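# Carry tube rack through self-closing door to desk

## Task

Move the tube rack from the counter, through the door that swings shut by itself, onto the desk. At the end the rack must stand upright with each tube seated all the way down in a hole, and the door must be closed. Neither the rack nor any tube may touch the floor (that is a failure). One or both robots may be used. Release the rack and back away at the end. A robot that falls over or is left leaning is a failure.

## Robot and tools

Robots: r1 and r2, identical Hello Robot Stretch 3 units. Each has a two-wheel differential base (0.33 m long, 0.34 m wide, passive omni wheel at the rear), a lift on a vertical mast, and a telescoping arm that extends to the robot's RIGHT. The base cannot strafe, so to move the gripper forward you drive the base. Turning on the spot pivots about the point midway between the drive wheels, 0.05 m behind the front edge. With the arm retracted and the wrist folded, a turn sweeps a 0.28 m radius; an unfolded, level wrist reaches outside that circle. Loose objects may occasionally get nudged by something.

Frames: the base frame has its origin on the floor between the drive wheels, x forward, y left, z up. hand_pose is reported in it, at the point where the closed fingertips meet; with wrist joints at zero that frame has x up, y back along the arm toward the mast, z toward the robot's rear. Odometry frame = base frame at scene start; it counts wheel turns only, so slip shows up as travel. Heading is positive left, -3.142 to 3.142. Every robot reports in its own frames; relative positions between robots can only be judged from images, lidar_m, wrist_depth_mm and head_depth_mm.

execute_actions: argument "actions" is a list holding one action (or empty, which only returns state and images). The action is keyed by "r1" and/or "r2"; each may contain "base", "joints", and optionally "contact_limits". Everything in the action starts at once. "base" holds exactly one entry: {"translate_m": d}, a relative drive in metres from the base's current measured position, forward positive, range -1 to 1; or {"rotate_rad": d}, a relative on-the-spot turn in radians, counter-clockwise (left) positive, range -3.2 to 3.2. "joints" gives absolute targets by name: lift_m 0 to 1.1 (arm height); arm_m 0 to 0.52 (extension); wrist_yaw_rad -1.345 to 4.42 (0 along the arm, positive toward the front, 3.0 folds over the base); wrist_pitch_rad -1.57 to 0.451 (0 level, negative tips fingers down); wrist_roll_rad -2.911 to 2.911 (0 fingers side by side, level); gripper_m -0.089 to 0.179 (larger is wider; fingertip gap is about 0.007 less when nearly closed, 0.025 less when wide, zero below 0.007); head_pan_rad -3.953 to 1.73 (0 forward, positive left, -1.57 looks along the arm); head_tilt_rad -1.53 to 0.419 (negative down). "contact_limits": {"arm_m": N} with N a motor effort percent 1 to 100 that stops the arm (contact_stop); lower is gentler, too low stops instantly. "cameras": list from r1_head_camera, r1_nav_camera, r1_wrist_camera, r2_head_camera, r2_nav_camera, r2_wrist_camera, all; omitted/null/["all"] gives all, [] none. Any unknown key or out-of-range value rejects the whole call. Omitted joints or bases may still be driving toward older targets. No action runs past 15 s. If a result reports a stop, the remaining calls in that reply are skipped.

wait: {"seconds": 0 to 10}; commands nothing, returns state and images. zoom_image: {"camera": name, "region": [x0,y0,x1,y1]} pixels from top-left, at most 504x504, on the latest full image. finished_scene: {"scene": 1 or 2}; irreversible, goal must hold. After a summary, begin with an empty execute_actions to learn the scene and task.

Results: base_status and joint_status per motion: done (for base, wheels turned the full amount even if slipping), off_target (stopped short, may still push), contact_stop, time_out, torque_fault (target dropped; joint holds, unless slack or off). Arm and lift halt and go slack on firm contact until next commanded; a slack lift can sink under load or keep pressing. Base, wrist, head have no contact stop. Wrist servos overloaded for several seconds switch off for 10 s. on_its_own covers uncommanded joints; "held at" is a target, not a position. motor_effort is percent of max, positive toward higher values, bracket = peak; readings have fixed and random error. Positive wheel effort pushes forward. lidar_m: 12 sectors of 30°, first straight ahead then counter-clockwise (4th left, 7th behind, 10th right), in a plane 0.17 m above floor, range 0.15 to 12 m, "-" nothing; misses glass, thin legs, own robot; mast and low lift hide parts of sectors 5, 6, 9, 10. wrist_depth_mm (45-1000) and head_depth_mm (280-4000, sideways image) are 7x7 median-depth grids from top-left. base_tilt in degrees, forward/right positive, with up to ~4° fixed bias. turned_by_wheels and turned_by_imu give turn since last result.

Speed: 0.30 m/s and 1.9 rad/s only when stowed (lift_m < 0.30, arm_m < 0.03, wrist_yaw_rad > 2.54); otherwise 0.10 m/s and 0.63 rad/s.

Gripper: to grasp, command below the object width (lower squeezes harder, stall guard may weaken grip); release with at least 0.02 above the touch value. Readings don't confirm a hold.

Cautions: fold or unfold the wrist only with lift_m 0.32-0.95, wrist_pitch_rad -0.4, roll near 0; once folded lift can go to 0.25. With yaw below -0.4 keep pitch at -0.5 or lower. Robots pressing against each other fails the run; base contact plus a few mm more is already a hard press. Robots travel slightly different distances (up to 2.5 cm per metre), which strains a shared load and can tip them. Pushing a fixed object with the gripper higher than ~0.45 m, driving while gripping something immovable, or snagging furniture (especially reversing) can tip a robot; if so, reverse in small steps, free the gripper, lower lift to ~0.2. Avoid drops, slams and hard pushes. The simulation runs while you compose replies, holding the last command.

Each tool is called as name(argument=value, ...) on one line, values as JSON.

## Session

execute_actions(actions=[])

Scene clock: 0.00 s.
r1.base_odometry: x=+0.000 y=+0.000 heading=+0.000 (m, m, rad; r1's odometry frame)
r1.turned_by_wheels: +0.000 (rad since the last result)
r1.turned_by_imu: +0.000 (rad since the last result)
r1.base_tilt: forward=-0.1 right=+0.8 (deg)
r1.lidar_m: 0.81 0.73 0.74 0.74 0.67 0.68 0.83 1.79 1.72 1.50 1.36 1.29
r1.head_depth_mm: 1297 1295 1290 1290 1285 1276 1282 / 1146 1143 1136 1137 1139 1133 1134 / 1028 1025 1029 1025 1021 1020 1020 / 931 928 933 927 927 925 929 / 850 854 848 851 846 846 848 / 782 787 784 781 779 782 776 / 727 727 725 726 724 723 722
r1.base_status: not commanded
r1.joint_positions: lift_m=+0.403 arm_m=+0.001 wrist_yaw_rad=+3.117 wrist_pitch_rad=-0.542 wrist_roll_rad=-0.017 gripper_m=+0.037 head_pan_rad=+0.007 head_tilt_rad=+0.007
r1.joint_status: not commanded
r1.motor_effort: left_wheel=-1 right_wheel=+1 lift_m=+32 arm_m=-1 wrist_yaw_rad=+0 wrist_pitch_rad=+4 wrist_roll_rad=+0 gripper_m=+0 head_pan_rad=+0 head_tilt_rad=+2 (%)
r1.hand_pose: x=-0.0162 y=+0.0608 z=+0.3884 quat_wxyz=(+0.196, +0.677, +0.183, +0.685) (m; r1's base frame)
r1.wrist_depth_mm: 498 560 - 795 827 684 566 / 537 616 660 907 904 735 596 / 562 649 745 910 935 764 629 / 616 707 752 778 791 758 659 / 635 646 654 648 679 654 648 / 564 576 577 576 - 554 574 / 498 505 - - 502 506 501
r2.base_odometry: x=+0.000 y=+0.000 heading=+0.000 (m, m, rad; r2's odometry frame)
r2.turned_by_wheels: +0.000 (rad since the last result)
r2.turned_by_imu: +0.000 (rad since the last result)
r2.base_tilt: forward=-1.3 right=+3.5 (deg)
r2.lidar_m: 1.67 1.84 1.83 2.02 1.64 1.63 0.97 0.80 0.79 0.88 1.39 1.50
r2.head_depth_mm: 1418 1434 1458 1463 1477 1493 1519 / 1536 1541 1555 1573 1590 1597 1616 / 1660 1653 1680 1712 1719 1751 1751 / 1778 1817 1826 1854 1874 1904 1903 / 1884 1978 2012 2038 2076 2073 2074 / 1889 2154 2177 2197 2205 2225 2103 / 1865 2029 2053 2007 2035 1997 1985
r2.base_status: not commanded
r2.joint_positions: lift_m=+0.305 arm_m=-0.001 wrist_yaw_rad=+2.800 wrist_pitch_rad=-0.491 wrist_roll_rad=-0.008 gripper_m=+0.037 head_pan_rad=+0.015 head_tilt_rad=-0.006
r2.joint_status: not commanded
r2.motor_effort: left_wheel=+0 right_wheel=+0 lift_m=+27 arm_m=+0 wrist_yaw_rad=+1 wrist_pitch_rad=+4 wrist_roll_rad=+0 gripper_m=+0 head_pan_rad=+1 head_tilt_rad=+2 (%)
r2.hand_pose: x=+0.0506 y=+0.0580 z=+0.3015 quat_wxyz=(+0.286, +0.702, +0.054, +0.650) (m; r2's base frame)
r2.wrist_depth_mm: - - - - - - - / - - - - - - - / - 804 813 834 846 881 897 / - 655 678 677 696 701 713 / 536 568 573 565 572 588 596 / 473 - - 491 505 502 509 / - - - 431 440 440 444
pictures: r1_head_camera (sideways: a quarter turn clockwise sets it upright), r1_nav_camera (sideways: a quarter turn counterclockwise sets it upright), r1_wrist_camera, r2_head_camera (sideways: a quarter turn clockwise sets it upright), r2_nav_camera (sideways: a quarter turn counterclockwise sets it upright), r2_wrist_camera
camera_calibration (this result's frames):
r1_head_camera: T_world_to_cam=[[0.0298998, 0.0186875, -0.999378, 1.32256], [-0.00576923, 0.999812, 0.018523, -0.0228576], [0.999536, 0.00521181, 0.030002, -0.0904461], [0, 0, 0, 1]] pos_world=[0.050728, -0.0013906, 1.32487]
r1_nav_camera: T_world_to_cam=[[0.0190633, -0.0362092, 0.999162, -1.25803], [0.0307015, -0.998852, -0.0367837, 0.0987293], [0.999347, 0.031377, -0.0179297, -0.0200518], [0, 0, 0, 1]] pos_world=[0.0409897, 0.0536929, 1.26024]
r1_wrist_camera: T_world_to_cam=[[0.998852, 0.0421445, 0.0227928, 0.00733055], [0.0447862, -0.652217, -0.756708, 0.366888], [-0.0170252, 0.75686, -0.653355, 0.377179], [0, 0, 0, 1]] pos_world=[-0.0173321, -0.0464905, 0.523892]
r2_head_camera: T_world_to_cam=[[0.00184829, 0.0330647, -0.999452, 1.32211], [0.0173008, 0.999303, 0.0330917, -0.0410316], [0.999849, -0.0173525, 0.00127496, -0.0439253], [0, 0, 0, 1]] pos_world=[0.0421849, -0.00347443, 1.3228]
r2_nav_camera: T_world_to_cam=[[-0.0321156, -0.0538565, 0.998032, -1.25262], [0.0516541, -0.997302, -0.052155, 0.121824], [0.998149, 0.0498775, 0.0348109, -0.0972687], [0, 0, 0, 1]] pos_world=[0.050567, 0.058885, 1.2599]
r2_wrist_camera: T_world_to_cam=[[0.940738, -0.33628, 0.0439142, -0.048617], [-0.179484, -0.603553, -0.776858, 0.309808], [0.287747, 0.722938, -0.628142, 0.293049], [0, 0, 0, 1]] pos_world=[0.0170178, -0.0412193, 0.426889]
Images, in order (width x height): r1_head_camera 896x504, r1_nav_camera 672x504, r1_wrist_camera 644x364, r2_head_camera 896x504, r2_nav_camera 672x504, r2_wrist_camera 644x364.

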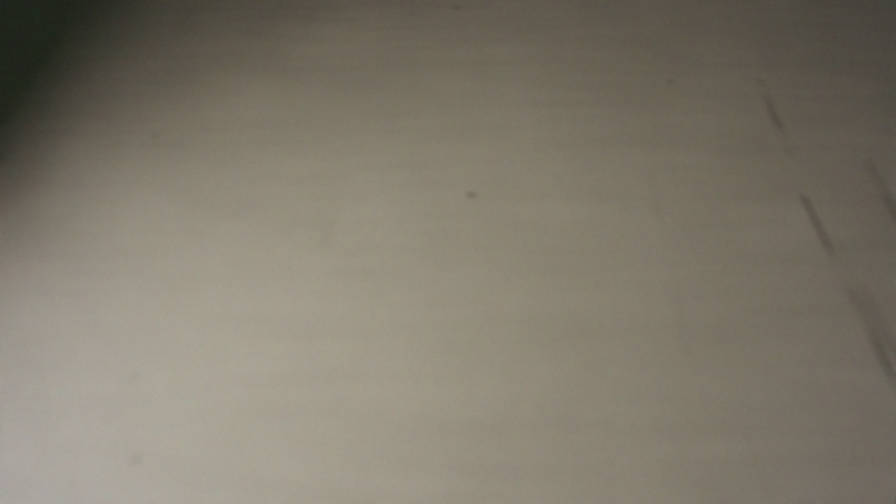

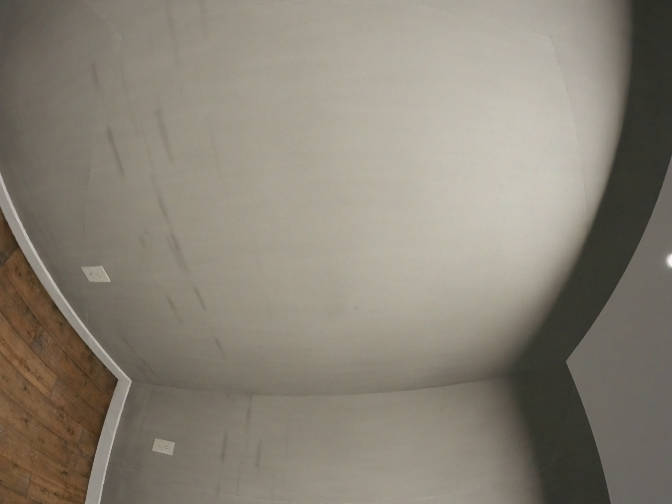

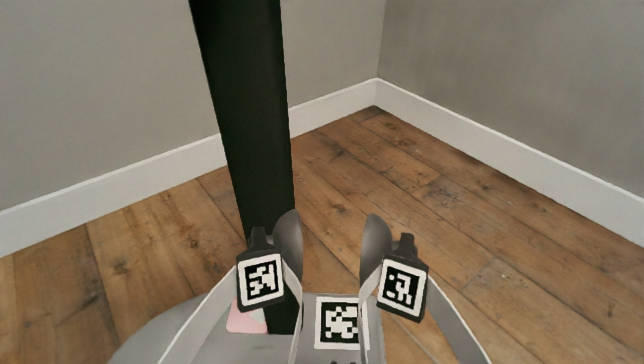

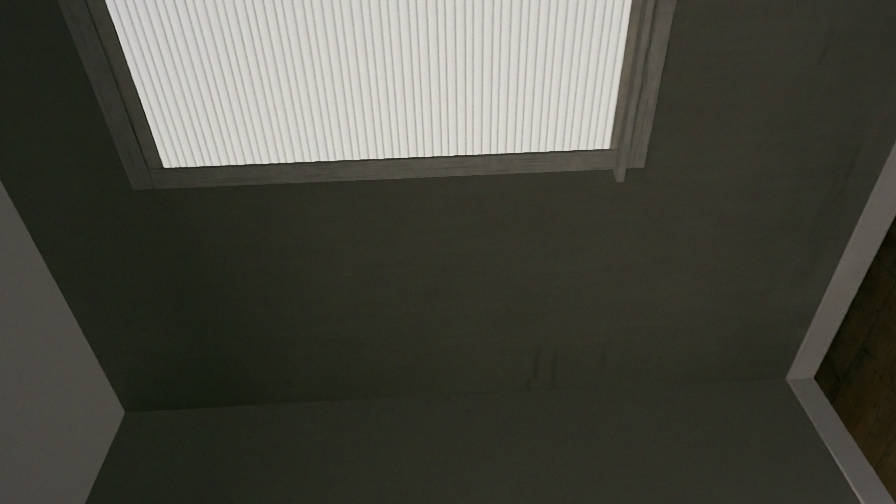

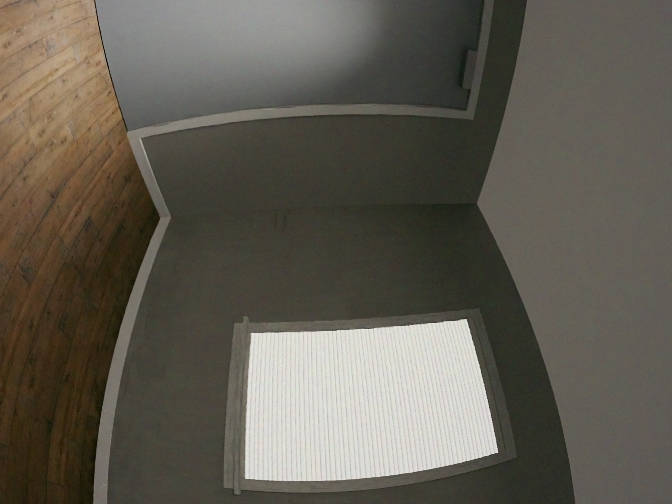

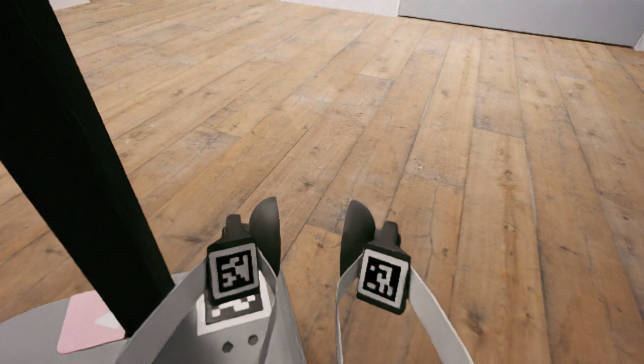

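execute_actions(actions=[{"r1":{"base":{"rotate_rad":-2.45},"joints":{"lift_m":0.27,"wrist_pitch_rad":-0.4,"wrist_yaw_rad":3.0,"head_pan_rad":-0.45,"head_tilt_rad":-0.5}},"r2":{"base":{"rotate_rad":2.4},"joints":{"lift_m":0.28,"wrist_pitch_rad":-0.4,"head_tilt_rad":-0.35}}}], cameras=["r1_head_camera","r1_nav_camera","r2_head_camera","r2_nav_camera"])

Scene clock: 11.87 s.
r1.base_odometry: x=+0.000 y=+0.000 heading=-2.450 (m, m, rad; r1's odometry frame)
r1.turned_by_wheels: -2.450 (rad since the last result)
r1.turned_by_imu: -2.471 (rad since the last result)
r1.base_tilt: forward=+0.0 right=+0.8 (deg)
r1.lidar_m: 2.58 1.72 1.41 1.36 1.04 0.76 0.73 0.76 0.70 0.67 0.70 0.95
r1.head_depth_mm: 810 849 896 952 1016 1075 1157 / 916 968 1038 1108 1191 1281 1299 / 1058 1142 1219 1318 1439 1513 1341 / 1407 1527 1671 1831 1896 1609 1336 / 1731 1907 2116 2388 2025 1607 1334 / 2021 2250 2609 2629 2017 1611 1330 / 2518 2781 3031 2758 2032 1606 1341
r1.base_status: done
r1.joint_positions: lift_m=+0.270 arm_m=+0.001 wrist_yaw_rad=+3.002 wrist_pitch_rad=-0.422 wrist_roll_rad=-0.017 gripper_m=+0.037 head_pan_rad=-0.443 head_tilt_rad=-0.494
r1.joint_status: all done
r1.motor_effort: left_wheel=+2(13) right_wheel=-2(7) lift_m=+27(24) arm_m=-1(1) wrist_yaw_rad=-2(4) wrist_pitch_rad=+6(6) wrist_roll_rad=+0(0) gripper_m=+1(1) head_pan_rad=-3(34) head_tilt_rad=-4(38) (%)
r1.hand_pose: x=+0.0098 y=+0.0754 z=+0.2819 quat_wxyz=(+0.195, +0.694, +0.102, +0.686) (m; r1's base frame)
r1.wrist_depth_mm: 928 - - - - - - / 917 - - - - - - / 832 902 903 858 915 924 948 / 706 688 696 690 718 698 702 / 561 562 - 567 592 571 573 / 475 484 - - 476 476 474 / - - - - 407 407 415
r2.base_odometry: x=+0.000 y=+0.000 heading=+2.400 (m, m, rad; r2's odometry frame)
r2.turned_by_wheels: +2.400 (rad since the last result)
r2.turned_by_imu: +2.379 (rad since the last result)
r2.base_tilt: forward=-1.3 right=+3.5 (deg)
r2.lidar_m: 1.63 1.17 0.83 0.79 0.81 1.08 1.50 1.54 1.92 1.83 1.87 1.73
r2.head_depth_mm: 1976 2111 2194 1755 1920 1766 1399 / 1948 2071 2132 1728 1882 1756 1409 / 1932 2075 2149 1713 1857 1757 1415 / 1931 2055 2128 1704 1829 1787 1421 / 1903 2025 2106 1657 1805 1796 1440 / 1887 2027 2095 1648 1766 1790 1444 / 1860 1969 2091 1614 1745 1814 1452
r2.base_status: done
r2.joint_positions: lift_m=+0.281 arm_m=-0.001 wrist_yaw_rad=+2.800 wrist_pitch_rad=-0.419 wrist_roll_rad=-0.008 gripper_m=+0.037 head_pan_rad=+0.015 head_tilt_rad=-0.346
r2.joint_status: all done
r2.motor_effort: left_wheel=-2(7) right_wheel=+2(7) lift_m=+10(24) arm_m=-1(1) wrist_yaw_rad=+0(1) wrist_pitch_rad=+6(5) wrist_roll_rad=+0(0) gripper_m=+0(1) head_pan_rad=-1(0) head_tilt_rad=-3(36) (%)
r2.hand_pose: x=+0.0538 y=+0.0671 z=+0.2932 quat_wxyz=(+0.263, +0.704, +0.029, +0.660) (m; r2's base frame)
r2.wrist_depth_mm: 666 704 774 848 920 - - / - 769 844 927 - - - / - 807 856 926 960 974 - / - 684 702 717 730 747 771 / - 574 592 592 601 602 614 / 480 - - 494 513 514 517 / - - - 430 432 439 446
pictures: r1_head_camera (sideways: a quarter turn clockwise sets it upright), r1_nav_camera (sideways: a quarter turn counterclockwise sets it upright), r2_head_camera (sideways: a quarter turn clockwise sets it upright), r2_nav_camera (sideways: a quarter turn counterclockwise sets it upright)
camera_calibration (this result's frames):
r1_head_camera: T_world_to_cam=[[-0.401741, 0.211088, -0.891093, 1.18359], [0.437871, 0.898904, 0.0155279, -0.0216533], [0.804284, -0.383945, -0.453555, 0.540142], [0, 0, 0, 1]] pos_world=[0.0505482, -0.022991, 1.30001]
r1_nav_camera: T_world_to_cam=[[0.432685, -0.24556, 0.867459, -1.08846], [-0.425693, -0.903821, -0.0435194, 0.110256], [0.794713, -0.350441, -0.495602, 0.602903], [0, 0, 0, 1]] pos_world=[0.0387623, 0.0436497, 1.2478]
r2_head_camera: T_world_to_cam=[[-0.332075, 0.027902, -0.94284, 1.25001], [0.0264671, 0.999444, 0.0202552, -0.0243639], [0.942882, -0.018228, -0.332629, 0.391054], [0, 0, 0, 1]] pos_world=[0.047025, -0.00339941, 1.30913]
r2_nav_camera: T_world_to_cam=[[0.30309, -0.0486742, 0.951718, -1.19394], [0.0321603, -0.997603, -0.0612629, 0.133775], [0.952419, 0.0491757, -0.300798, 0.339876], [0, 0, 0, 1]] pos_world=[0.0338633, 0.058627, 1.24672]
Images, in order (width x height): r1_head_camera 896x504, r1_nav_camera 672x504, r2_head_camera 896x504, r2_nav_camera 672x504.

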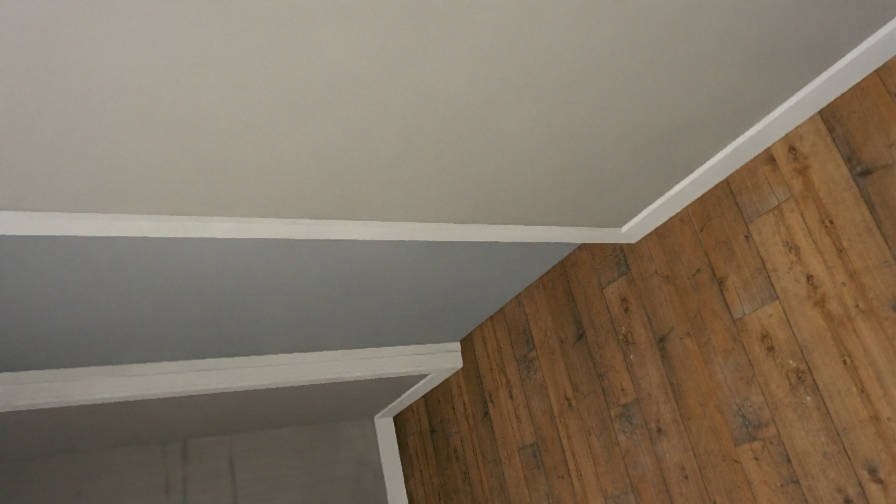

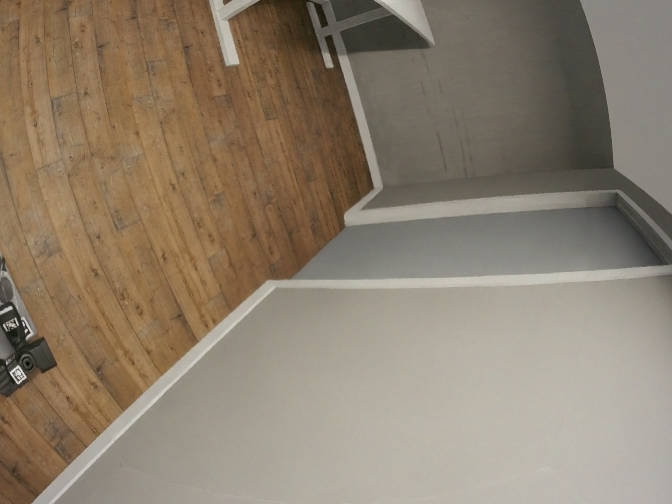

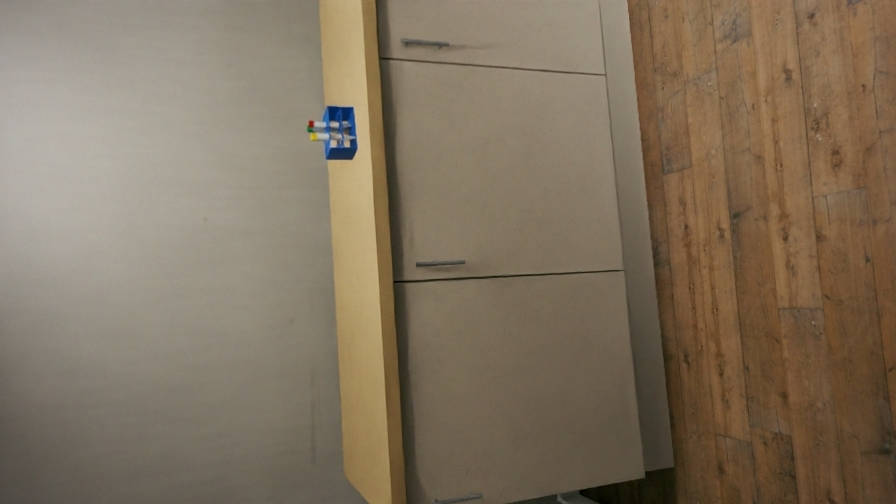

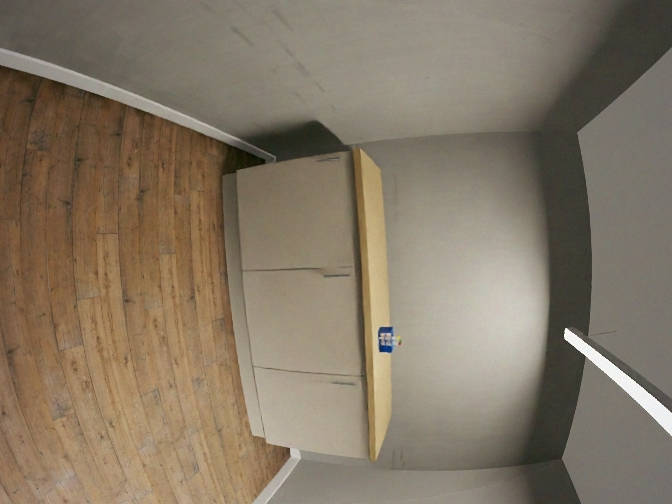

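zoom_image(camera="r2_head_camera", region=[290, 85, 390, 180])

Region (290, 85, 390, 180) of r2_head_camera's 896x504 image, scaled by 5.040, with more detail than that image has; it fills the top 479 rows of this view, and the rest is white.

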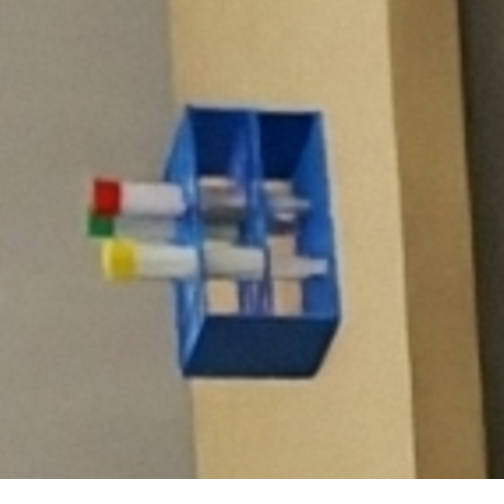

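execute_actions(actions=[{"r1":{"base":{"rotate_rad":-0.18}},"r2":{"base":{"rotate_rad":-0.48}}}], cameras=[])

execute_actions(actions=[{"r1":{"base":{"translate_m":1.0},"joints":{"head_pan_rad":-0.6,"head_tilt_rad":-0.9}},"r2":{"base":{"translate_m":1.0},"joints":{"head_pan_rad":0.6,"head_tilt_rad":-0.4}}}], cameras=["r1_head_camera","r2_head_camera"])

Scene clock: 53.20 s.
r1.base_odometry: x=+0.000 y=+0.000 heading=-2.630 (m, m, rad; r1's odometry frame)
r1.turned_by_wheels: -0.180 (rad since the last result)
r1.turned_by_imu: -0.182 (rad since the last result)
r1.base_tilt: forward=+0.0 right=+0.8 (deg)
r1.lidar_m: 1.76 1.71 1.51 1.36 1.30 0.82 0.73 0.74 0.75 0.67 0.68 0.82
r1.head_depth_mm: 677 716 766 817 876 946 1035 / 742 793 851 919 993 1085 1179 / 826 885 964 1045 1145 1266 1303 / 928 1003 1096 1217 1346 1485 1336 / 1060 1166 1289 1440 1637 1599 1334 / 1378 1544 1751 2005 2039 1610 1338 / 1650 1895 2174 2430 2036 1609 1327
r1.base_status: done
r1.joint_positions: lift_m=+0.270 arm_m=+0.001 wrist_yaw_rad=+3.002 wrist_pitch_rad=-0.422 wrist_roll_rad=-0.017 gripper_m=+0.037 head_pan_rad=-0.443 head_tilt_rad=-0.494
r1.joint_status: not commanded
r1.motor_effort: left_wheel=+4(12) right_wheel=-1(6) lift_m=+26(26) arm_m=-1(0) wrist_yaw_rad=-2(2) wrist_pitch_rad=+6(6) wrist_roll_rad=+0(0) gripper_m=+0(0) head_pan_rad=-3(3) head_tilt_rad=-4(4) (%)
r1.hand_pose: x=+0.0098 y=+0.0754 z=+0.2819 quat_wxyz=(+0.195, +0.694, +0.102, +0.686) (m; r1's base frame)
r1.wrist_depth_mm: - - - - - - - / - - - - - - - / 889 884 901 899 901 935 936 / 677 704 685 710 707 709 699 / 554 565 - 567 589 572 573 / 465 487 - - 478 484 478 / - - - - 410 416 413
r2.base_odometry: x=+0.000 y=+0.000 heading=+1.920 (m, m, rad; r2's odometry frame)
r2.turned_by_wheels: -0.480 (rad since the last result)
r2.turned_by_imu: -0.477 (rad since the last result)
r2.base_tilt: forward=-1.4 right=+3.5 (deg)
r2.lidar_m: 1.71 1.63 1.12 0.82 0.80 0.82 1.13 1.50 1.55 1.90 1.83 1.89
r2.head_depth_mm: 1984 2036 2186 2291 2278 1761 1412 / 2203 2319 2460 2613 2367 1762 1408 / 2401 2547 2701 2873 2388 1770 1417 / 2246 2402 2453 2011 2187 1787 1419 / 2164 2267 2344 1863 2008 1801 1432 / 2034 2125 2177 1748 1854 1804 1434 / 1936 2009 2095 1624 1722 1792 1453
r2.base_status: done
r2.joint_positions: lift_m=+0.281 arm_m=-0.001 wrist_yaw_rad=+2.800 wrist_pitch_rad=-0.419 wrist_roll_rad=-0.008 gripper_m=+0.037 head_pan_rad=+0.015 head_tilt_rad=-0.346
r2.joint_status: not commanded
r2.motor_effort: left_wheel=+2(6) right_wheel=-2(5) lift_m=+10(9) arm_m=-1(1) wrist_yaw_rad=+0(1) wrist_pitch_rad=+6(6) wrist_roll_rad=+0(0) gripper_m=+0(0) head_pan_rad=+0(0) head_tilt_rad=-3(3) (%)
r2.hand_pose: x=+0.0538 y=+0.0671 z=+0.2932 quat_wxyz=(+0.263, +0.704, +0.029, +0.660) (m; r2's base frame)
r2.wrist_depth_mm: 666 757 930 - - - - / - 812 986 - - - - / - 821 904 925 950 972 982 / - 694 710 707 725 751 760 / - 574 590 581 593 613 620 / 475 - - 491 507 508 518 / - - - 431 436 440 447
pictures: none
No camera images: the call's "cameras" was empty. Leave "cameras" out to get every camera's image.

Scene clock: 58.13 s.
r1.base_odometry: x=-0.872 y=-0.490 heading=-2.630 (m, m, rad; r1's odometry frame)
r1.turned_by_wheels: +0.000 (rad since the last result)
r1.turned_by_imu: +0.002 (rad since the last result)
r1.base_tilt: forward=+0.0 right=+0.8 (deg)
r1.lidar_m: 1.34 2.04 1.19 1.17 1.54 1.88 1.72 0.87 0.55 0.49 0.49 0.70
r1.head_depth_mm: 536 520 573 678 804 982 1124 / 587 666 748 784 929 1176 1133 / 643 734 854 1027 1283 1244 1131 / 703 815 975 1196 1415 1260 1129 / 780 925 1120 1438 1426 1265 1129 / 875 1063 1325 1633 1435 1267 1135 / 1002 1236 1563 1656 1431 1266 1124
r1.base_status: done
r1.joint_positions: lift_m=+0.270 arm_m=+0.001 wrist_yaw_rad=+3.002 wrist_pitch_rad=-0.421 wrist_roll_rad=-0.017 gripper_m=+0.037 head_pan_rad=-0.593 head_tilt_rad=-0.889
r1.joint_status: all done
r1.motor_effort: left_wheel=+3(14) right_wheel=-1(3) lift_m=+27(27) arm_m=-1(1) wrist_yaw_rad=-2(2) wrist_pitch_rad=+6(6) wrist_roll_rad=+0(1) gripper_m=+0(0) head_pan_rad=-3(20) head_tilt_rad=-6(35) (%)
r1.hand_pose: x=+0.0099 y=+0.0756 z=+0.2821 quat_wxyz=(+0.195, +0.694, +0.101, +0.686) (m; r1's base frame)
r1.wrist_depth_mm: - - - - - - - / - - - - - - - / 885 896 927 911 932 925 930 / 679 696 693 712 703 728 711 / 568 556 - 566 605 578 583 / 473 490 - - 476 482 477 / - - - - 415 419 416
r2.base_odometry: x=-0.342 y=+0.940 heading=+1.920 (m, m, rad; r2's odometry frame)
r2.turned_by_wheels: +0.000 (rad since the last result)
r2.turned_by_imu: +0.002 (rad since the last result)
r2.base_tilt: forward=-1.4 right=+3.5 (deg)
r2.lidar_m: 0.81 0.78 0.80 1.08 1.30 1.34 1.83 2.37 1.88 1.38 1.33 1.38
r2.head_depth_mm: 1152 1234 1322 966 873 964 1074 / 1155 1234 1316 978 860 960 1078 / 1157 1241 1321 979 874 957 1074 / 1154 1244 1336 929 872 958 1070 / 1149 1239 1336 996 867 955 1068 / 1157 1249 1339 1010 866 958 1069 / 1160 1234 1341 1018 861 952 1064
r2.base_status: done
r2.joint_positions: lift_m=+0.281 arm_m=-0.001 wrist_yaw_rad=+2.800 wrist_pitch_rad=-0.418 wrist_roll_rad=-0.008 gripper_m=+0.037 head_pan_rad=+0.593 head_tilt_rad=-0.396
r2.joint_status: all done
r2.motor_effort: left_wheel=+2(8) right_wheel=-2(5) lift_m=+10(9) arm_m=-1(1) wrist_yaw_rad=+0(0) wrist_pitch_rad=+5(6) wrist_roll_rad=+0(0) gripper_m=+0(0) head_pan_rad=+3(36) head_tilt_rad=-3(13) (%)
r2.hand_pose: x=+0.0538 y=+0.0672 z=+0.2933 quat_wxyz=(+0.262, +0.704, +0.029, +0.660) (m; r2's base frame)
r2.wrist_depth_mm: - - - 995 799 677 596 / - - - - 890 719 607 / - 881 893 948 912 821 687 / - 692 697 729 726 753 720 / - 575 597 578 601 611 614 / 476 - - 491 512 506 518 / - - - 430 434 444 444
pictures: r1_head_camera (sideways: a quarter turn clockwise sets it upright), r2_head_camera (sideways: a quarter turn clockwise sets it upright)
camera_calibration (this result's frames):
r1_head_camera: T_world_to_cam=[[-0.621, 0.441039, -0.647953, 0.867982], [0.571766, 0.820351, 0.0104028, -0.0157909], [0.536137, -0.364017, -0.761609, 0.942514], [0, 0, 0, 1]] pos_world=[0.0427294, -0.0267691, 1.2804]
r2_head_camera: T_world_to_cam=[[-0.331863, -0.183813, -0.925246, 1.22704], [-0.522699, 0.852324, 0.0181529, -0.0182757], [0.785272, 0.48965, -0.378934, 0.452276], [0, 0, 0, 1]] pos_world=[0.0424979, 0.0196672, 1.30703]
Images, in order (width x height): r1_head_camera 896x504, r2_head_camera 896x504.

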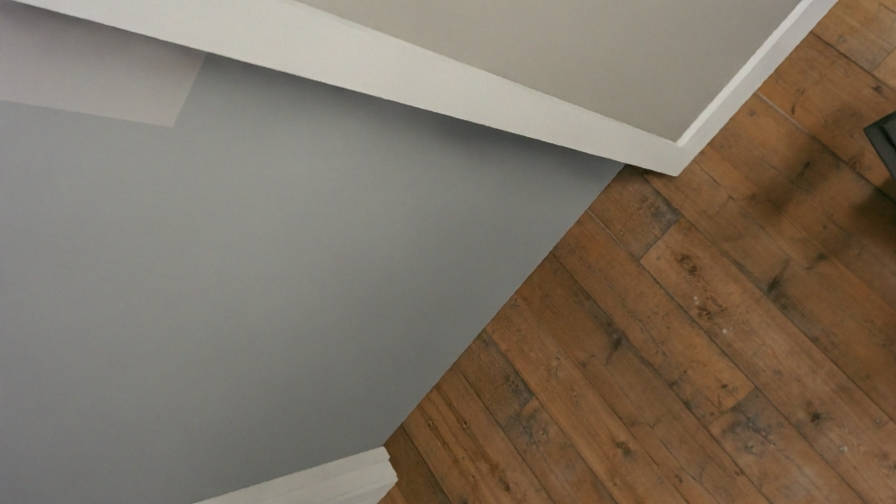

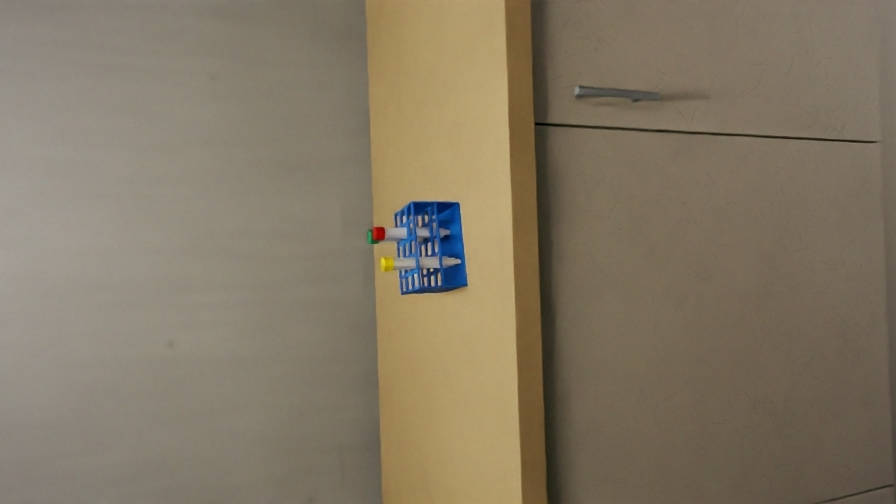

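zoom_image(camera="r2_head_camera", region=[350, 185, 490, 310])

Region (350, 185, 490, 310) of r2_head_camera's 896x504 image, scaled by 3.600, with more detail than that image has; it fills the top 450 rows of this view, and the rest is white.

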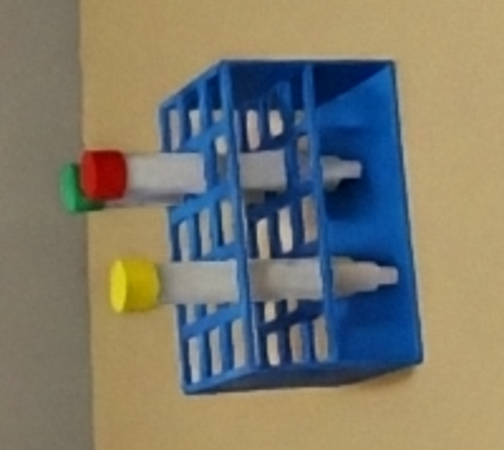

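execute_actions(actions=[{"r1":{"base":{"translate_m":0.615}},"r2":{"base":{"translate_m":0.4},"joints":{"lift_m":0.93,"wrist_yaw_rad":1.52}}}], cameras=[])

execute_actions(actions=[{"r1":{"base":{"rotate_rad":-1.36},"joints":{"head_pan_rad":0.0,"head_tilt_rad":-1.3}},"r2":{"base":{"rotate_rad":2.24},"joints":{"lift_m":1.1,"arm_m":0.06,"wrist_pitch_rad":-1.5,"gripper_m":0.179,"head_pan_rad":-1.35,"head_tilt_rad":-0.6}}}], cameras=["r1_nav_camera","r2_head_camera"])

Scene clock: 123.83 s.
r1.base_odometry: x=-1.408 y=-0.791 heading=-2.629 (m, m, rad; r1's odometry frame)
r1.turned_by_wheels: +0.000 (rad since the last result)
r1.turned_by_imu: +0.000 (rad since the last result)
r1.base_tilt: forward=-0.1 right=+0.7 (deg)
r1.lidar_m: 0.90 1.45 1.63 1.19 1.19 2.01 2.33 0.67 0.51 0.46 0.46 0.56
r1.head_depth_mm: 433 484 550 635 751 922 1100 / 468 529 611 715 867 1103 1140 / 512 584 681 819 1022 1246 1141 / 561 651 776 950 1232 1263 1125 / 624 736 893 1146 1388 1269 1135 / 686 787 932 1168 1403 1260 1130 / 661 777 1057 1538 1431 1259 1135
r1.base_status: done
r1.joint_positions: lift_m=+0.270 arm_m=+0.001 wrist_yaw_rad=+3.002 wrist_pitch_rad=-0.421 wrist_roll_rad=-0.017 gripper_m=+0.037 head_pan_rad=-0.593 head_tilt_rad=-0.889
r1.joint_status: not commanded
r1.motor_effort: left_wheel=+3(12) right_wheel=-1(4) lift_m=+27(27) arm_m=-1(1) wrist_yaw_rad=-2(1) wrist_pitch_rad=+6(6) wrist_roll_rad=+0(0) gripper_m=+0(1) head_pan_rad=-3(3) head_tilt_rad=-6(6) (%)
r1.hand_pose: x=+0.0099 y=+0.0756 z=+0.2822 quat_wxyz=(+0.195, +0.694, +0.101, +0.686) (m; r1's base frame)
r1.wrist_depth_mm: - - - - - - - / - - - - - - - / 888 900 911 895 931 884 959 / 681 712 686 700 700 705 707 / 562 568 - 558 592 576 578 / 469 496 - - 480 483 471 / - - - - 419 413 417
r2.base_odometry: x=-0.479 y=+1.315 heading=+1.920 (m, m, rad; r2's odometry frame)
r2.turned_by_wheels: +0.000 (rad since the last result)
r2.turned_by_imu: -0.001 (rad since the last result)
r2.base_tilt: forward=-1.4 right=+3.5 (deg)
r2.lidar_m: 0.45 0.44 0.45 0.61 1.50 1.55 2.12 2.71 1.60 1.17 1.13 0.63
r2.head_depth_mm: 854 919 993 961 666 511 571 / 851 922 995 971 670 512 571 / 860 920 992 977 673 514 571 / 856 921 989 987 678 516 560 / 857 921 996 997 680 518 567 / 858 928 1002 1010 645 521 567 / 859 922 999 1013 627 525 563
r2.base_status: done
r2.joint_positions: lift_m=+0.929 arm_m=-0.001 wrist_yaw_rad=+1.523 wrist_pitch_rad=-0.418 wrist_roll_rad=-0.008 gripper_m=+0.037 head_pan_rad=+0.593 head_tilt_rad=-0.396
r2.joint_status: all done
r2.motor_effort: left_wheel=+2(8) right_wheel=-2(4) lift_m=+41(37) arm_m=+0(1) wrist_yaw_rad=-2(3) wrist_pitch_rad=+5(5) wrist_roll_rad=+0(0) gripper_m=+0(0) head_pan_rad=+4(4) head_tilt_rad=-3(3) (%)
r2.hand_pose: x=+0.2028 y=-0.1550 z=+0.9419 quat_wxyz=(+0.604, +0.582, -0.397, +0.373) (m; r2's base frame)
r2.wrist_depth_mm: 639 671 715 - - 961 761 / 414 428 461 531 - - 799 / 361 416 490 595 - - 835 / 402 460 545 663 - - 855 / 442 506 578 738 - - 871 / 476 553 747 873 - - 937 / 519 590 779 - - - 947
pictures: none
No camera images: the call's "cameras" was empty. Leave "cameras" out to get every camera's image.

Scene clock: 128.33 s.
r1.base_odometry: x=-1.408 y=-0.791 heading=+2.294 (m, m, rad; r1's odometry frame)
r1.turned_by_wheels: -1.360 (rad since the last result)
r1.turned_by_imu: -1.371 (rad since the last result)
r1.base_tilt: forward=+0.0 right=+0.8 (deg)
r1.lidar_m: 0.46 0.48 0.68 1.45 1.51 1.64 1.19 1.73 2.39 1.32 0.52 0.48
r1.head_depth_mm: 511 655 918 1219 1261 1201 1141 / 512 654 916 1317 1266 1194 1134 / 513 660 922 1310 1258 - 1131 / 514 661 923 1305 1260 - - / 516 662 932 1301 1252 - - / 514 662 927 1304 1257 1213 - / 517 663 932 1306 1257 1190 1119
r1.base_status: done
r1.joint_positions: lift_m=+0.270 arm_m=+0.001 wrist_yaw_rad=+3.002 wrist_pitch_rad=-0.421 wrist_roll_rad=-0.017 gripper_m=+0.037 head_pan_rad=-0.007 head_tilt_rad=-1.285
r1.joint_status: all done
r1.motor_effort: left_wheel=+3(12) right_wheel=-2(5) lift_m=+27(27) arm_m=-1(1) wrist_yaw_rad=-2(1) wrist_pitch_rad=+6(6) wrist_roll_rad=+0(0) gripper_m=+0(0) head_pan_rad=+4(41) head_tilt_rad=-9(39) (%)
r1.hand_pose: x=+0.0099 y=+0.0756 z=+0.2822 quat_wxyz=(+0.195, +0.694, +0.101, +0.686) (m; r1's base frame)
r1.wrist_depth_mm: - - - - - 646 505 / - - - - - 689 499 / 891 904 923 894 843 709 501 / 673 693 706 711 700 666 508 / 551 553 - 573 591 573 509 / 478 487 - - 473 473 467 / - - - - 415 413 415
r2.base_odometry: x=-0.479 y=+1.315 heading=-2.123 (m, m, rad; r2's odometry frame)
r2.turned_by_wheels: +2.240 (rad since the last result)
r2.turned_by_imu: +2.226 (rad since the last result)
r2.base_tilt: forward=-1.4 right=+3.5 (deg)
r2.lidar_m: 1.49 1.63 2.54 2.72 1.40 1.14 1.13 0.55 0.44 0.43 0.47 0.72
r2.head_depth_mm: - - - - - - - / 849 940 941 700 538 627 754 / 880 965 949 702 592 661 810 / 910 1001 954 663 619 697 862 / 934 1034 957 674 586 744 931 / 965 1075 961 682 648 792 1011 / 999 1119 971 685 684 844 1153
r2.base_status: done
r2.joint_positions: lift_m=+1.099 arm_m=+0.060 wrist_yaw_rad=+1.522 wrist_pitch_rad=-1.497 wrist_roll_rad=-0.008 gripper_m=+0.179 head_pan_rad=-1.343 head_tilt_rad=-0.593
r2.joint_status: all done
r2.motor_effort: left_wheel=-2(6) right_wheel=+1(5) lift_m=+41(43) arm_m=+5(7) wrist_yaw_rad=-1(2) wrist_pitch_rad=-1(4) wrist_roll_rad=+0(0) gripper_m=+0(95) head_pan_rad=-3(48) head_tilt_rad=-5(28) (%)
r2.hand_pose: x=-0.0264 y=-0.2046 z=+0.9806 quat_wxyz=(+0.708, +0.705, -0.040, +0.012) (m; r2's base frame)
r2.wrist_depth_mm: - - - - - 467 303 / - - - - 944 447 292 / - - - - 871 428 257 / - - - - 797 414 250 / - - - - 754 423 243 / - - - - 698 439 240 / - - - - 668 374 247
pictures: r1_nav_camera (sideways: a quarter turn counterclockwise sets it upright), r2_head_camera (sideways: a quarter turn clockwise sets it upright)
camera_calibration (this result's frames):
r1_nav_camera: T_world_to_cam=[[0.965383, -0.0428678, 0.257291, -0.296733], [-0.0356467, -0.99883, -0.0326669, 0.0937063], [0.25839, 0.0223645, -0.965782, 1.2175], [0, 0, 0, 1]] pos_world=[-0.0247894, 0.0536476, 1.25525]
r2_head_camera: T_world_to_cam=[[-0.0923835, 0.544814, -0.833452, 1.10585], [0.983408, 0.181162, 0.00941765, -0.0160871], [0.156121, -0.818754, -0.552511, 0.681973], [0, 0, 0, 1]] pos_world=[0.0115124, -0.0412022, 1.29863]
Images, in order (width x height): r1_nav_camera 672x504, r2_head_camera 896x504.

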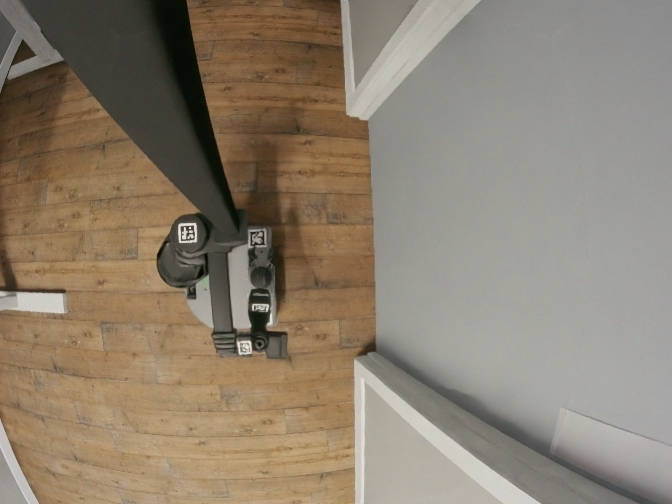

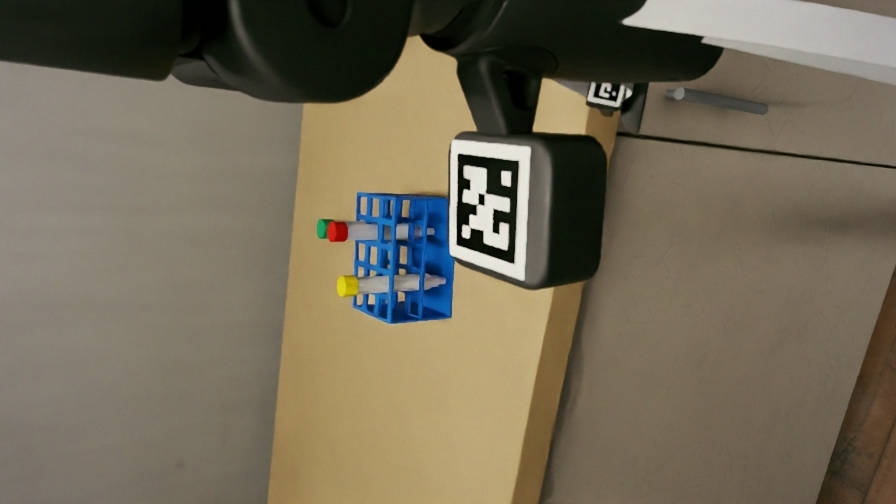

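execute_actions(actions=[{"r1":{"base":{"translate_m":0.37},"joints":{"lift_m":0.32}},"r2":{"joints":{"arm_m":0.47,"head_pan_rad":-1.5}}}], cameras=["r1_nav_camera","r2_head_camera","r2_wrist_camera"])

Scene clock: 143.90 s.
r1.base_odometry: x=-1.653 y=-0.514 heading=+2.294 (m, m, rad; r1's odometry frame)
r1.turned_by_wheels: +0.000 (rad since the last result)
r1.turned_by_imu: +0.000 (rad since the last result)
r1.base_tilt: forward=+0.0 right=+0.8 (deg)
r1.lidar_m: - - 0.15 0.41 1.50 1.91 1.56 2.12 2.42 0.31 0.15 -
r1.head_depth_mm: - - - - 539 1189 1142 / - - - - 542 1199 1130 / - - - - 554 - 1117 / - - - - 560 - - / - - - - 571 - - / - - - - 581 1208 - / - - - - 592 1197 -
r1.base_status: done
r1.joint_positions: lift_m=+0.320 arm_m=+0.001 wrist_yaw_rad=+3.002 wrist_pitch_rad=-0.421 wrist_roll_rad=-0.017 gripper_m=+0.037 head_pan_rad=-0.007 head_tilt_rad=-1.285
r1.joint_status: all done
r1.motor_effort: left_wheel=+3(13) right_wheel=-1(5) lift_m=+36(40) arm_m=-1(1) wrist_yaw_rad=-1(1) wrist_pitch_rad=+6(6) wrist_roll_rad=+0(0) gripper_m=+0(0) head_pan_rad=+4(4) head_tilt_rad=-9(9) (%)
r1.hand_pose: x=+0.0100 y=+0.0756 z=+0.3318 quat_wxyz=(+0.195, +0.694, +0.101, +0.686) (m; r1's base frame)
r1.wrist_depth_mm: - - - 632 283 154 106 / - - - 683 285 155 106 / - - - 732 286 156 107 / 754 771 784 750 289 156 107 / 628 641 - 635 259 157 107 / 533 537 - 548 236 157 107 / 458 - - - 338 149 108
r2.base_odometry: x=-0.479 y=+1.315 heading=-2.123 (m, m, rad; r2's odometry frame)
r2.turned_by_wheels: +0.000 (rad since the last result)
r2.turned_by_imu: -0.002 (rad since the last result)
r2.base_tilt: forward=-1.4 right=+3.5 (deg)
r2.lidar_m: 1.48 1.63 2.54 2.72 1.41 1.14 1.13 0.55 0.44 0.44 0.47 0.72
r2.head_depth_mm: 851 910 926 668 539 619 755 / 855 925 938 670 540 632 776 / - - 944 647 560 652 803 / 871 944 951 677 560 670 834 / 882 983 956 653 562 688 862 / 898 1004 958 637 586 709 883 / 911 1024 972 685 588 727 918
r2.base_status: not commanded
r2.joint_positions: lift_m=+1.099 arm_m=+0.470 wrist_yaw_rad=+1.521 wrist_pitch_rad=-1.497 wrist_roll_rad=-0.008 gripper_m=+0.179 head_pan_rad=-1.493 head_tilt_rad=-0.593
r2.joint_status: all done
r2.motor_effort: left_wheel=-2(2) right_wheel=+2(2) lift_m=+41(41) arm_m=+5(5) wrist_yaw_rad=+0(1) wrist_pitch_rad=+0(0) wrist_roll_rad=+0(0) gripper_m=+1(0) head_pan_rad=-3(19) head_tilt_rad=-5(5) (%)
r2.hand_pose: x=-0.0264 y=-0.6146 z=+0.9806 quat_wxyz=(+0.708, +0.705, -0.041, +0.011) (m; r2's base frame)
r2.wrist_depth_mm: 216 216 215 143 213 216 216 / 221 220 219 180 219 220 220 / 225 224 224 224 225 224 225 / 232 230 230 229 230 229 230 / 236 233 235 235 234 233 235 / - 239 241 239 240 239 239 / 245 245 245 244 246 246 246
pictures: r1_nav_camera (sideways: a quarter turn counterclockwise sets it upright), r2_head_camera (sideways: a quarter turn clockwise sets it upright), r2_wrist_camera
camera_calibration (this result's frames):
r1_nav_camera: T_world_to_cam=[[0.965472, -0.0428611, 0.256957, -0.296299], [-0.0356505, -0.998831, -0.0326569, 0.0936933], [0.258056, 0.0223687, -0.965871, 1.21762], [0, 0, 0, 1]] pos_world=[-0.0248059, 0.0536475, 1.25526]
r2_head_camera: T_world_to_cam=[[-0.00984738, 0.552569, -0.833409, 1.10529], [0.999443, 0.0320099, 0.00941407, -0.0161803], [0.0318793, -0.832852, -0.552577, 0.682816], [0, 0, 0, 1]] pos_world=[0.00528783, -0.041548, 1.29862]
r2_wrist_camera: T_world_to_cam=[[-0.0141322, -0.999571, 0.0256554, -0.647171], [-0.993262, 0.0169854, 0.114639, -0.0967189], [-0.115026, -0.0238624, -0.993076, 1.11633], [0, 0, 0, 1]] pos_world=[0.023194, -0.618613, 1.13629]
Images, in order (width x height): r1_nav_camera 672x504, r2_head_camera 896x504, r2_wrist_camera 644x364.

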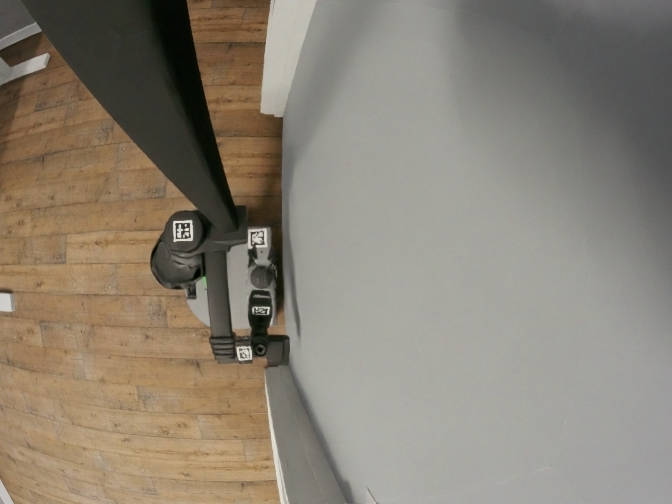

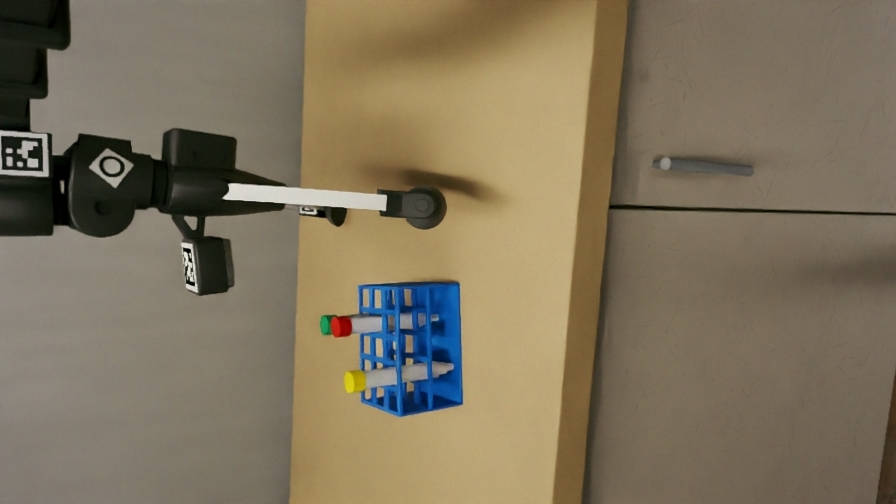

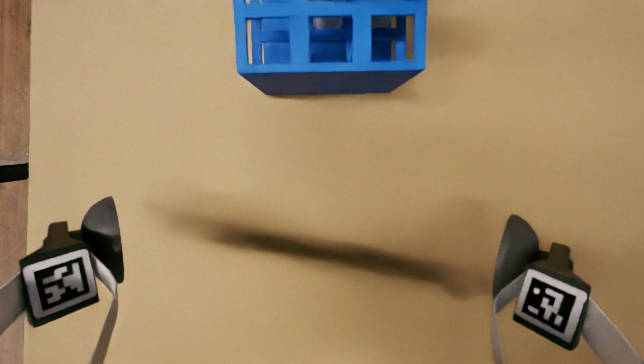

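execute_actions(actions=[{"r1":{"base":{"translate_m":0.3}},"r2":{"base":{"translate_m":0.135},"joints":{"arm_m":0.479,"wrist_yaw_rad":1.57,"lift_m":1.087,"head_pan_rad":-1.6}}}], cameras=["r1_nav_camera","r2_head_camera","r2_wrist_camera"])

Scene clock: 158.50 s.
r1.base_odometry: x=-1.851 y=-0.289 heading=+2.296 (m, m, rad; r1's odometry frame)
r1.turned_by_wheels: +0.002 (rad since the last result)
r1.turned_by_imu: +0.269 (rad since the last result)
r1.base_tilt: forward=-0.1 right=+0.8 (deg)
r1.lidar_m: - - 0.15 0.20 1.66 2.26 1.80 0.45 0.41 0.21 0.15 -
r1.head_depth_mm: - - - - 561 1198 1031 / - - - - - 1198 1135 / - - - - - - 1126 / - - - - 789 - - / - - - - 665 - - / - - - - 579 1199 - / - - - - 516 1187 -
r1.base_status: translate_m off_target (by the wheels' count: +0.2997 of +0.3000)
r1.joint_positions: lift_m=+0.320 arm_m=+0.001 wrist_yaw_rad=+3.001 wrist_pitch_rad=-0.419 wrist_roll_rad=-0.017 gripper_m=+0.037 head_pan_rad=-0.006 head_tilt_rad=-1.290
r1.joint_status: not commanded
r1.on_its_own: left_wheel is at rest, and its effort (+77) is outside its rest range (-18 to +18)
r1.motor_effort: left_wheel=+77(81) right_wheel=+4(41) lift_m=+32(37) arm_m=-1(1) wrist_yaw_rad=-1(13) wrist_pitch_rad=+5(6) wrist_roll_rad=+0(1) gripper_m=+1(1) head_pan_rad=+3(4) head_tilt_rad=-6(9) (%)
r1.hand_pose: x=+0.0102 y=+0.0758 z=+0.3324 quat_wxyz=(+0.195, +0.694, +0.100, +0.686) (m; r1's base frame)
r1.wrist_depth_mm: - - - 556 154 89 63 / - - - 604 157 90 63 / - - - 637 161 91 64 / 761 767 805 698 163 92 64 / 626 639 - 514 150 94 65 / 533 537 - 531 137 94 65 / 454 - - - 195 92 66
r2.base_odometry: x=-0.550 y=+1.201 heading=-2.123 (m, m, rad; r2's odometry frame)
r2.turned_by_wheels: +0.000 (rad since the last result)
r2.turned_by_imu: -0.002 (rad since the last result)
r2.base_tilt: forward=-1.4 right=+3.5 (deg)
r2.lidar_m: 1.35 1.48 2.31 2.69 1.36 1.27 1.26 0.57 0.46 0.45 0.49 0.75
r2.head_depth_mm: - 959 929 670 555 674 829 / 896 957 935 672 557 678 838 / 899 965 942 674 559 684 847 / - - 952 649 583 690 852 / 879 959 951 653 584 698 858 / 889 985 954 683 585 702 869 / 893 993 964 685 588 707 879
r2.base_status: done
r2.joint_positions: lift_m=+1.088 arm_m=+0.479 wrist_yaw_rad=+1.567 wrist_pitch_rad=-1.497 wrist_roll_rad=-0.008 gripper_m=+0.179 head_pan_rad=-1.593 head_tilt_rad=-0.593
r2.joint_status: all done
r2.motor_effort: left_wheel=-2(3) right_wheel=+1(6) lift_m=+10(34) arm_m=+5(2) wrist_yaw_rad=+3(4) wrist_pitch_rad=+0(0) wrist_roll_rad=+0(0) gripper_m=+0(0) head_pan_rad=-3(15) head_tilt_rad=-5(5) (%)
r2.hand_pose: x=-0.0264 y=-0.6238 z=+0.9691 quat_wxyz=(+0.707, +0.706, -0.024, +0.028) (m; r2's base frame)
r2.wrist_depth_mm: 206 204 205 205 204 204 205 / 210 208 207 206 208 210 209 / 214 213 211 138 211 213 214 / 219 217 98 177 216 219 218 / 223 221 144 177 221 221 222 / - 227 203 145 226 227 226 / 233 233 163 103 231 231 233
pictures: r1_nav_camera (sideways: a quarter turn counterclockwise sets it upright), r2_head_camera (sideways: a quarter turn clockwise sets it upright), r2_wrist_camera
camera_calibration (this result's frames):
r1_nav_camera: T_world_to_cam=[[0.966704, -0.041841, 0.252454, -0.290442], [-0.03474, -0.998867, -0.0325218, 0.0935117], [0.253528, 0.0226687, -0.967062, 1.21919], [0, 0, 0, 1]] pos_world=[-0.0250799, 0.0536158, 1.2554]
r2_head_camera: T_world_to_cam=[[0.0451654, 0.550808, -0.833409, 1.10496], [0.997671, -0.0675634, 0.00941407, -0.0161694], [-0.0511226, -0.831893, -0.552577, 0.683322], [0, 0, 0, 1]] pos_world=[0.00115908, -0.0412612, 1.29862]
r2_wrist_camera: T_world_to_cam=[[0.0315343, -0.999173, 0.0256552, -0.654645], [-0.993001, -0.0283959, 0.114644, -0.123547], [-0.113821, -0.0290909, -0.993075, 1.10147], [0, 0, 0, 1]] pos_world=[0.0233309, -0.625569, 1.1248]
Images, in order (width x height): r1_nav_camera 672x504, r2_head_camera 896x504, r2_wrist_camera 644x364.

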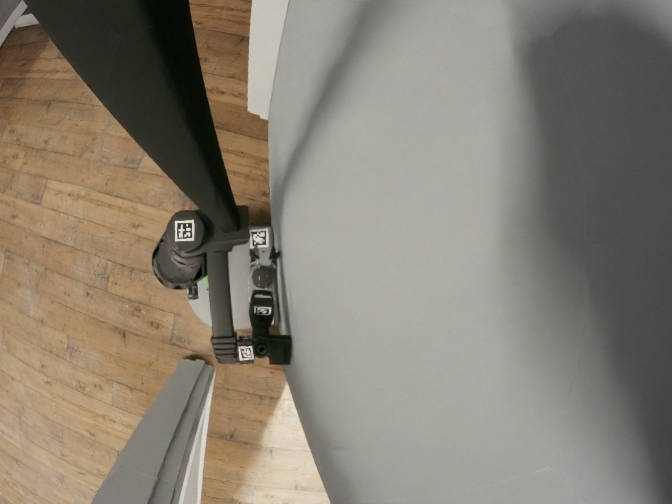

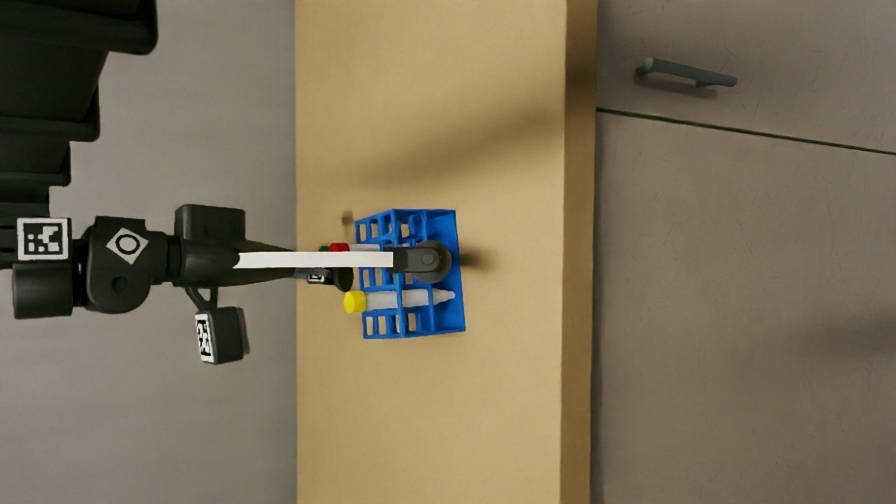

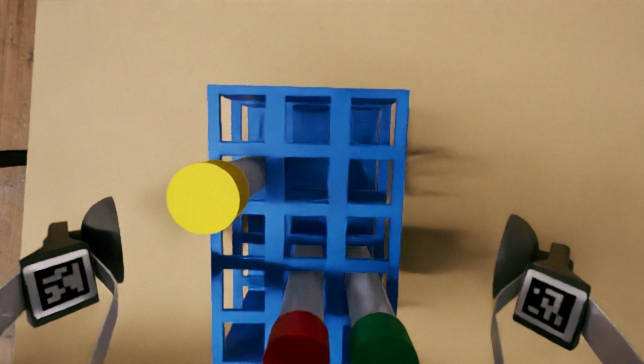

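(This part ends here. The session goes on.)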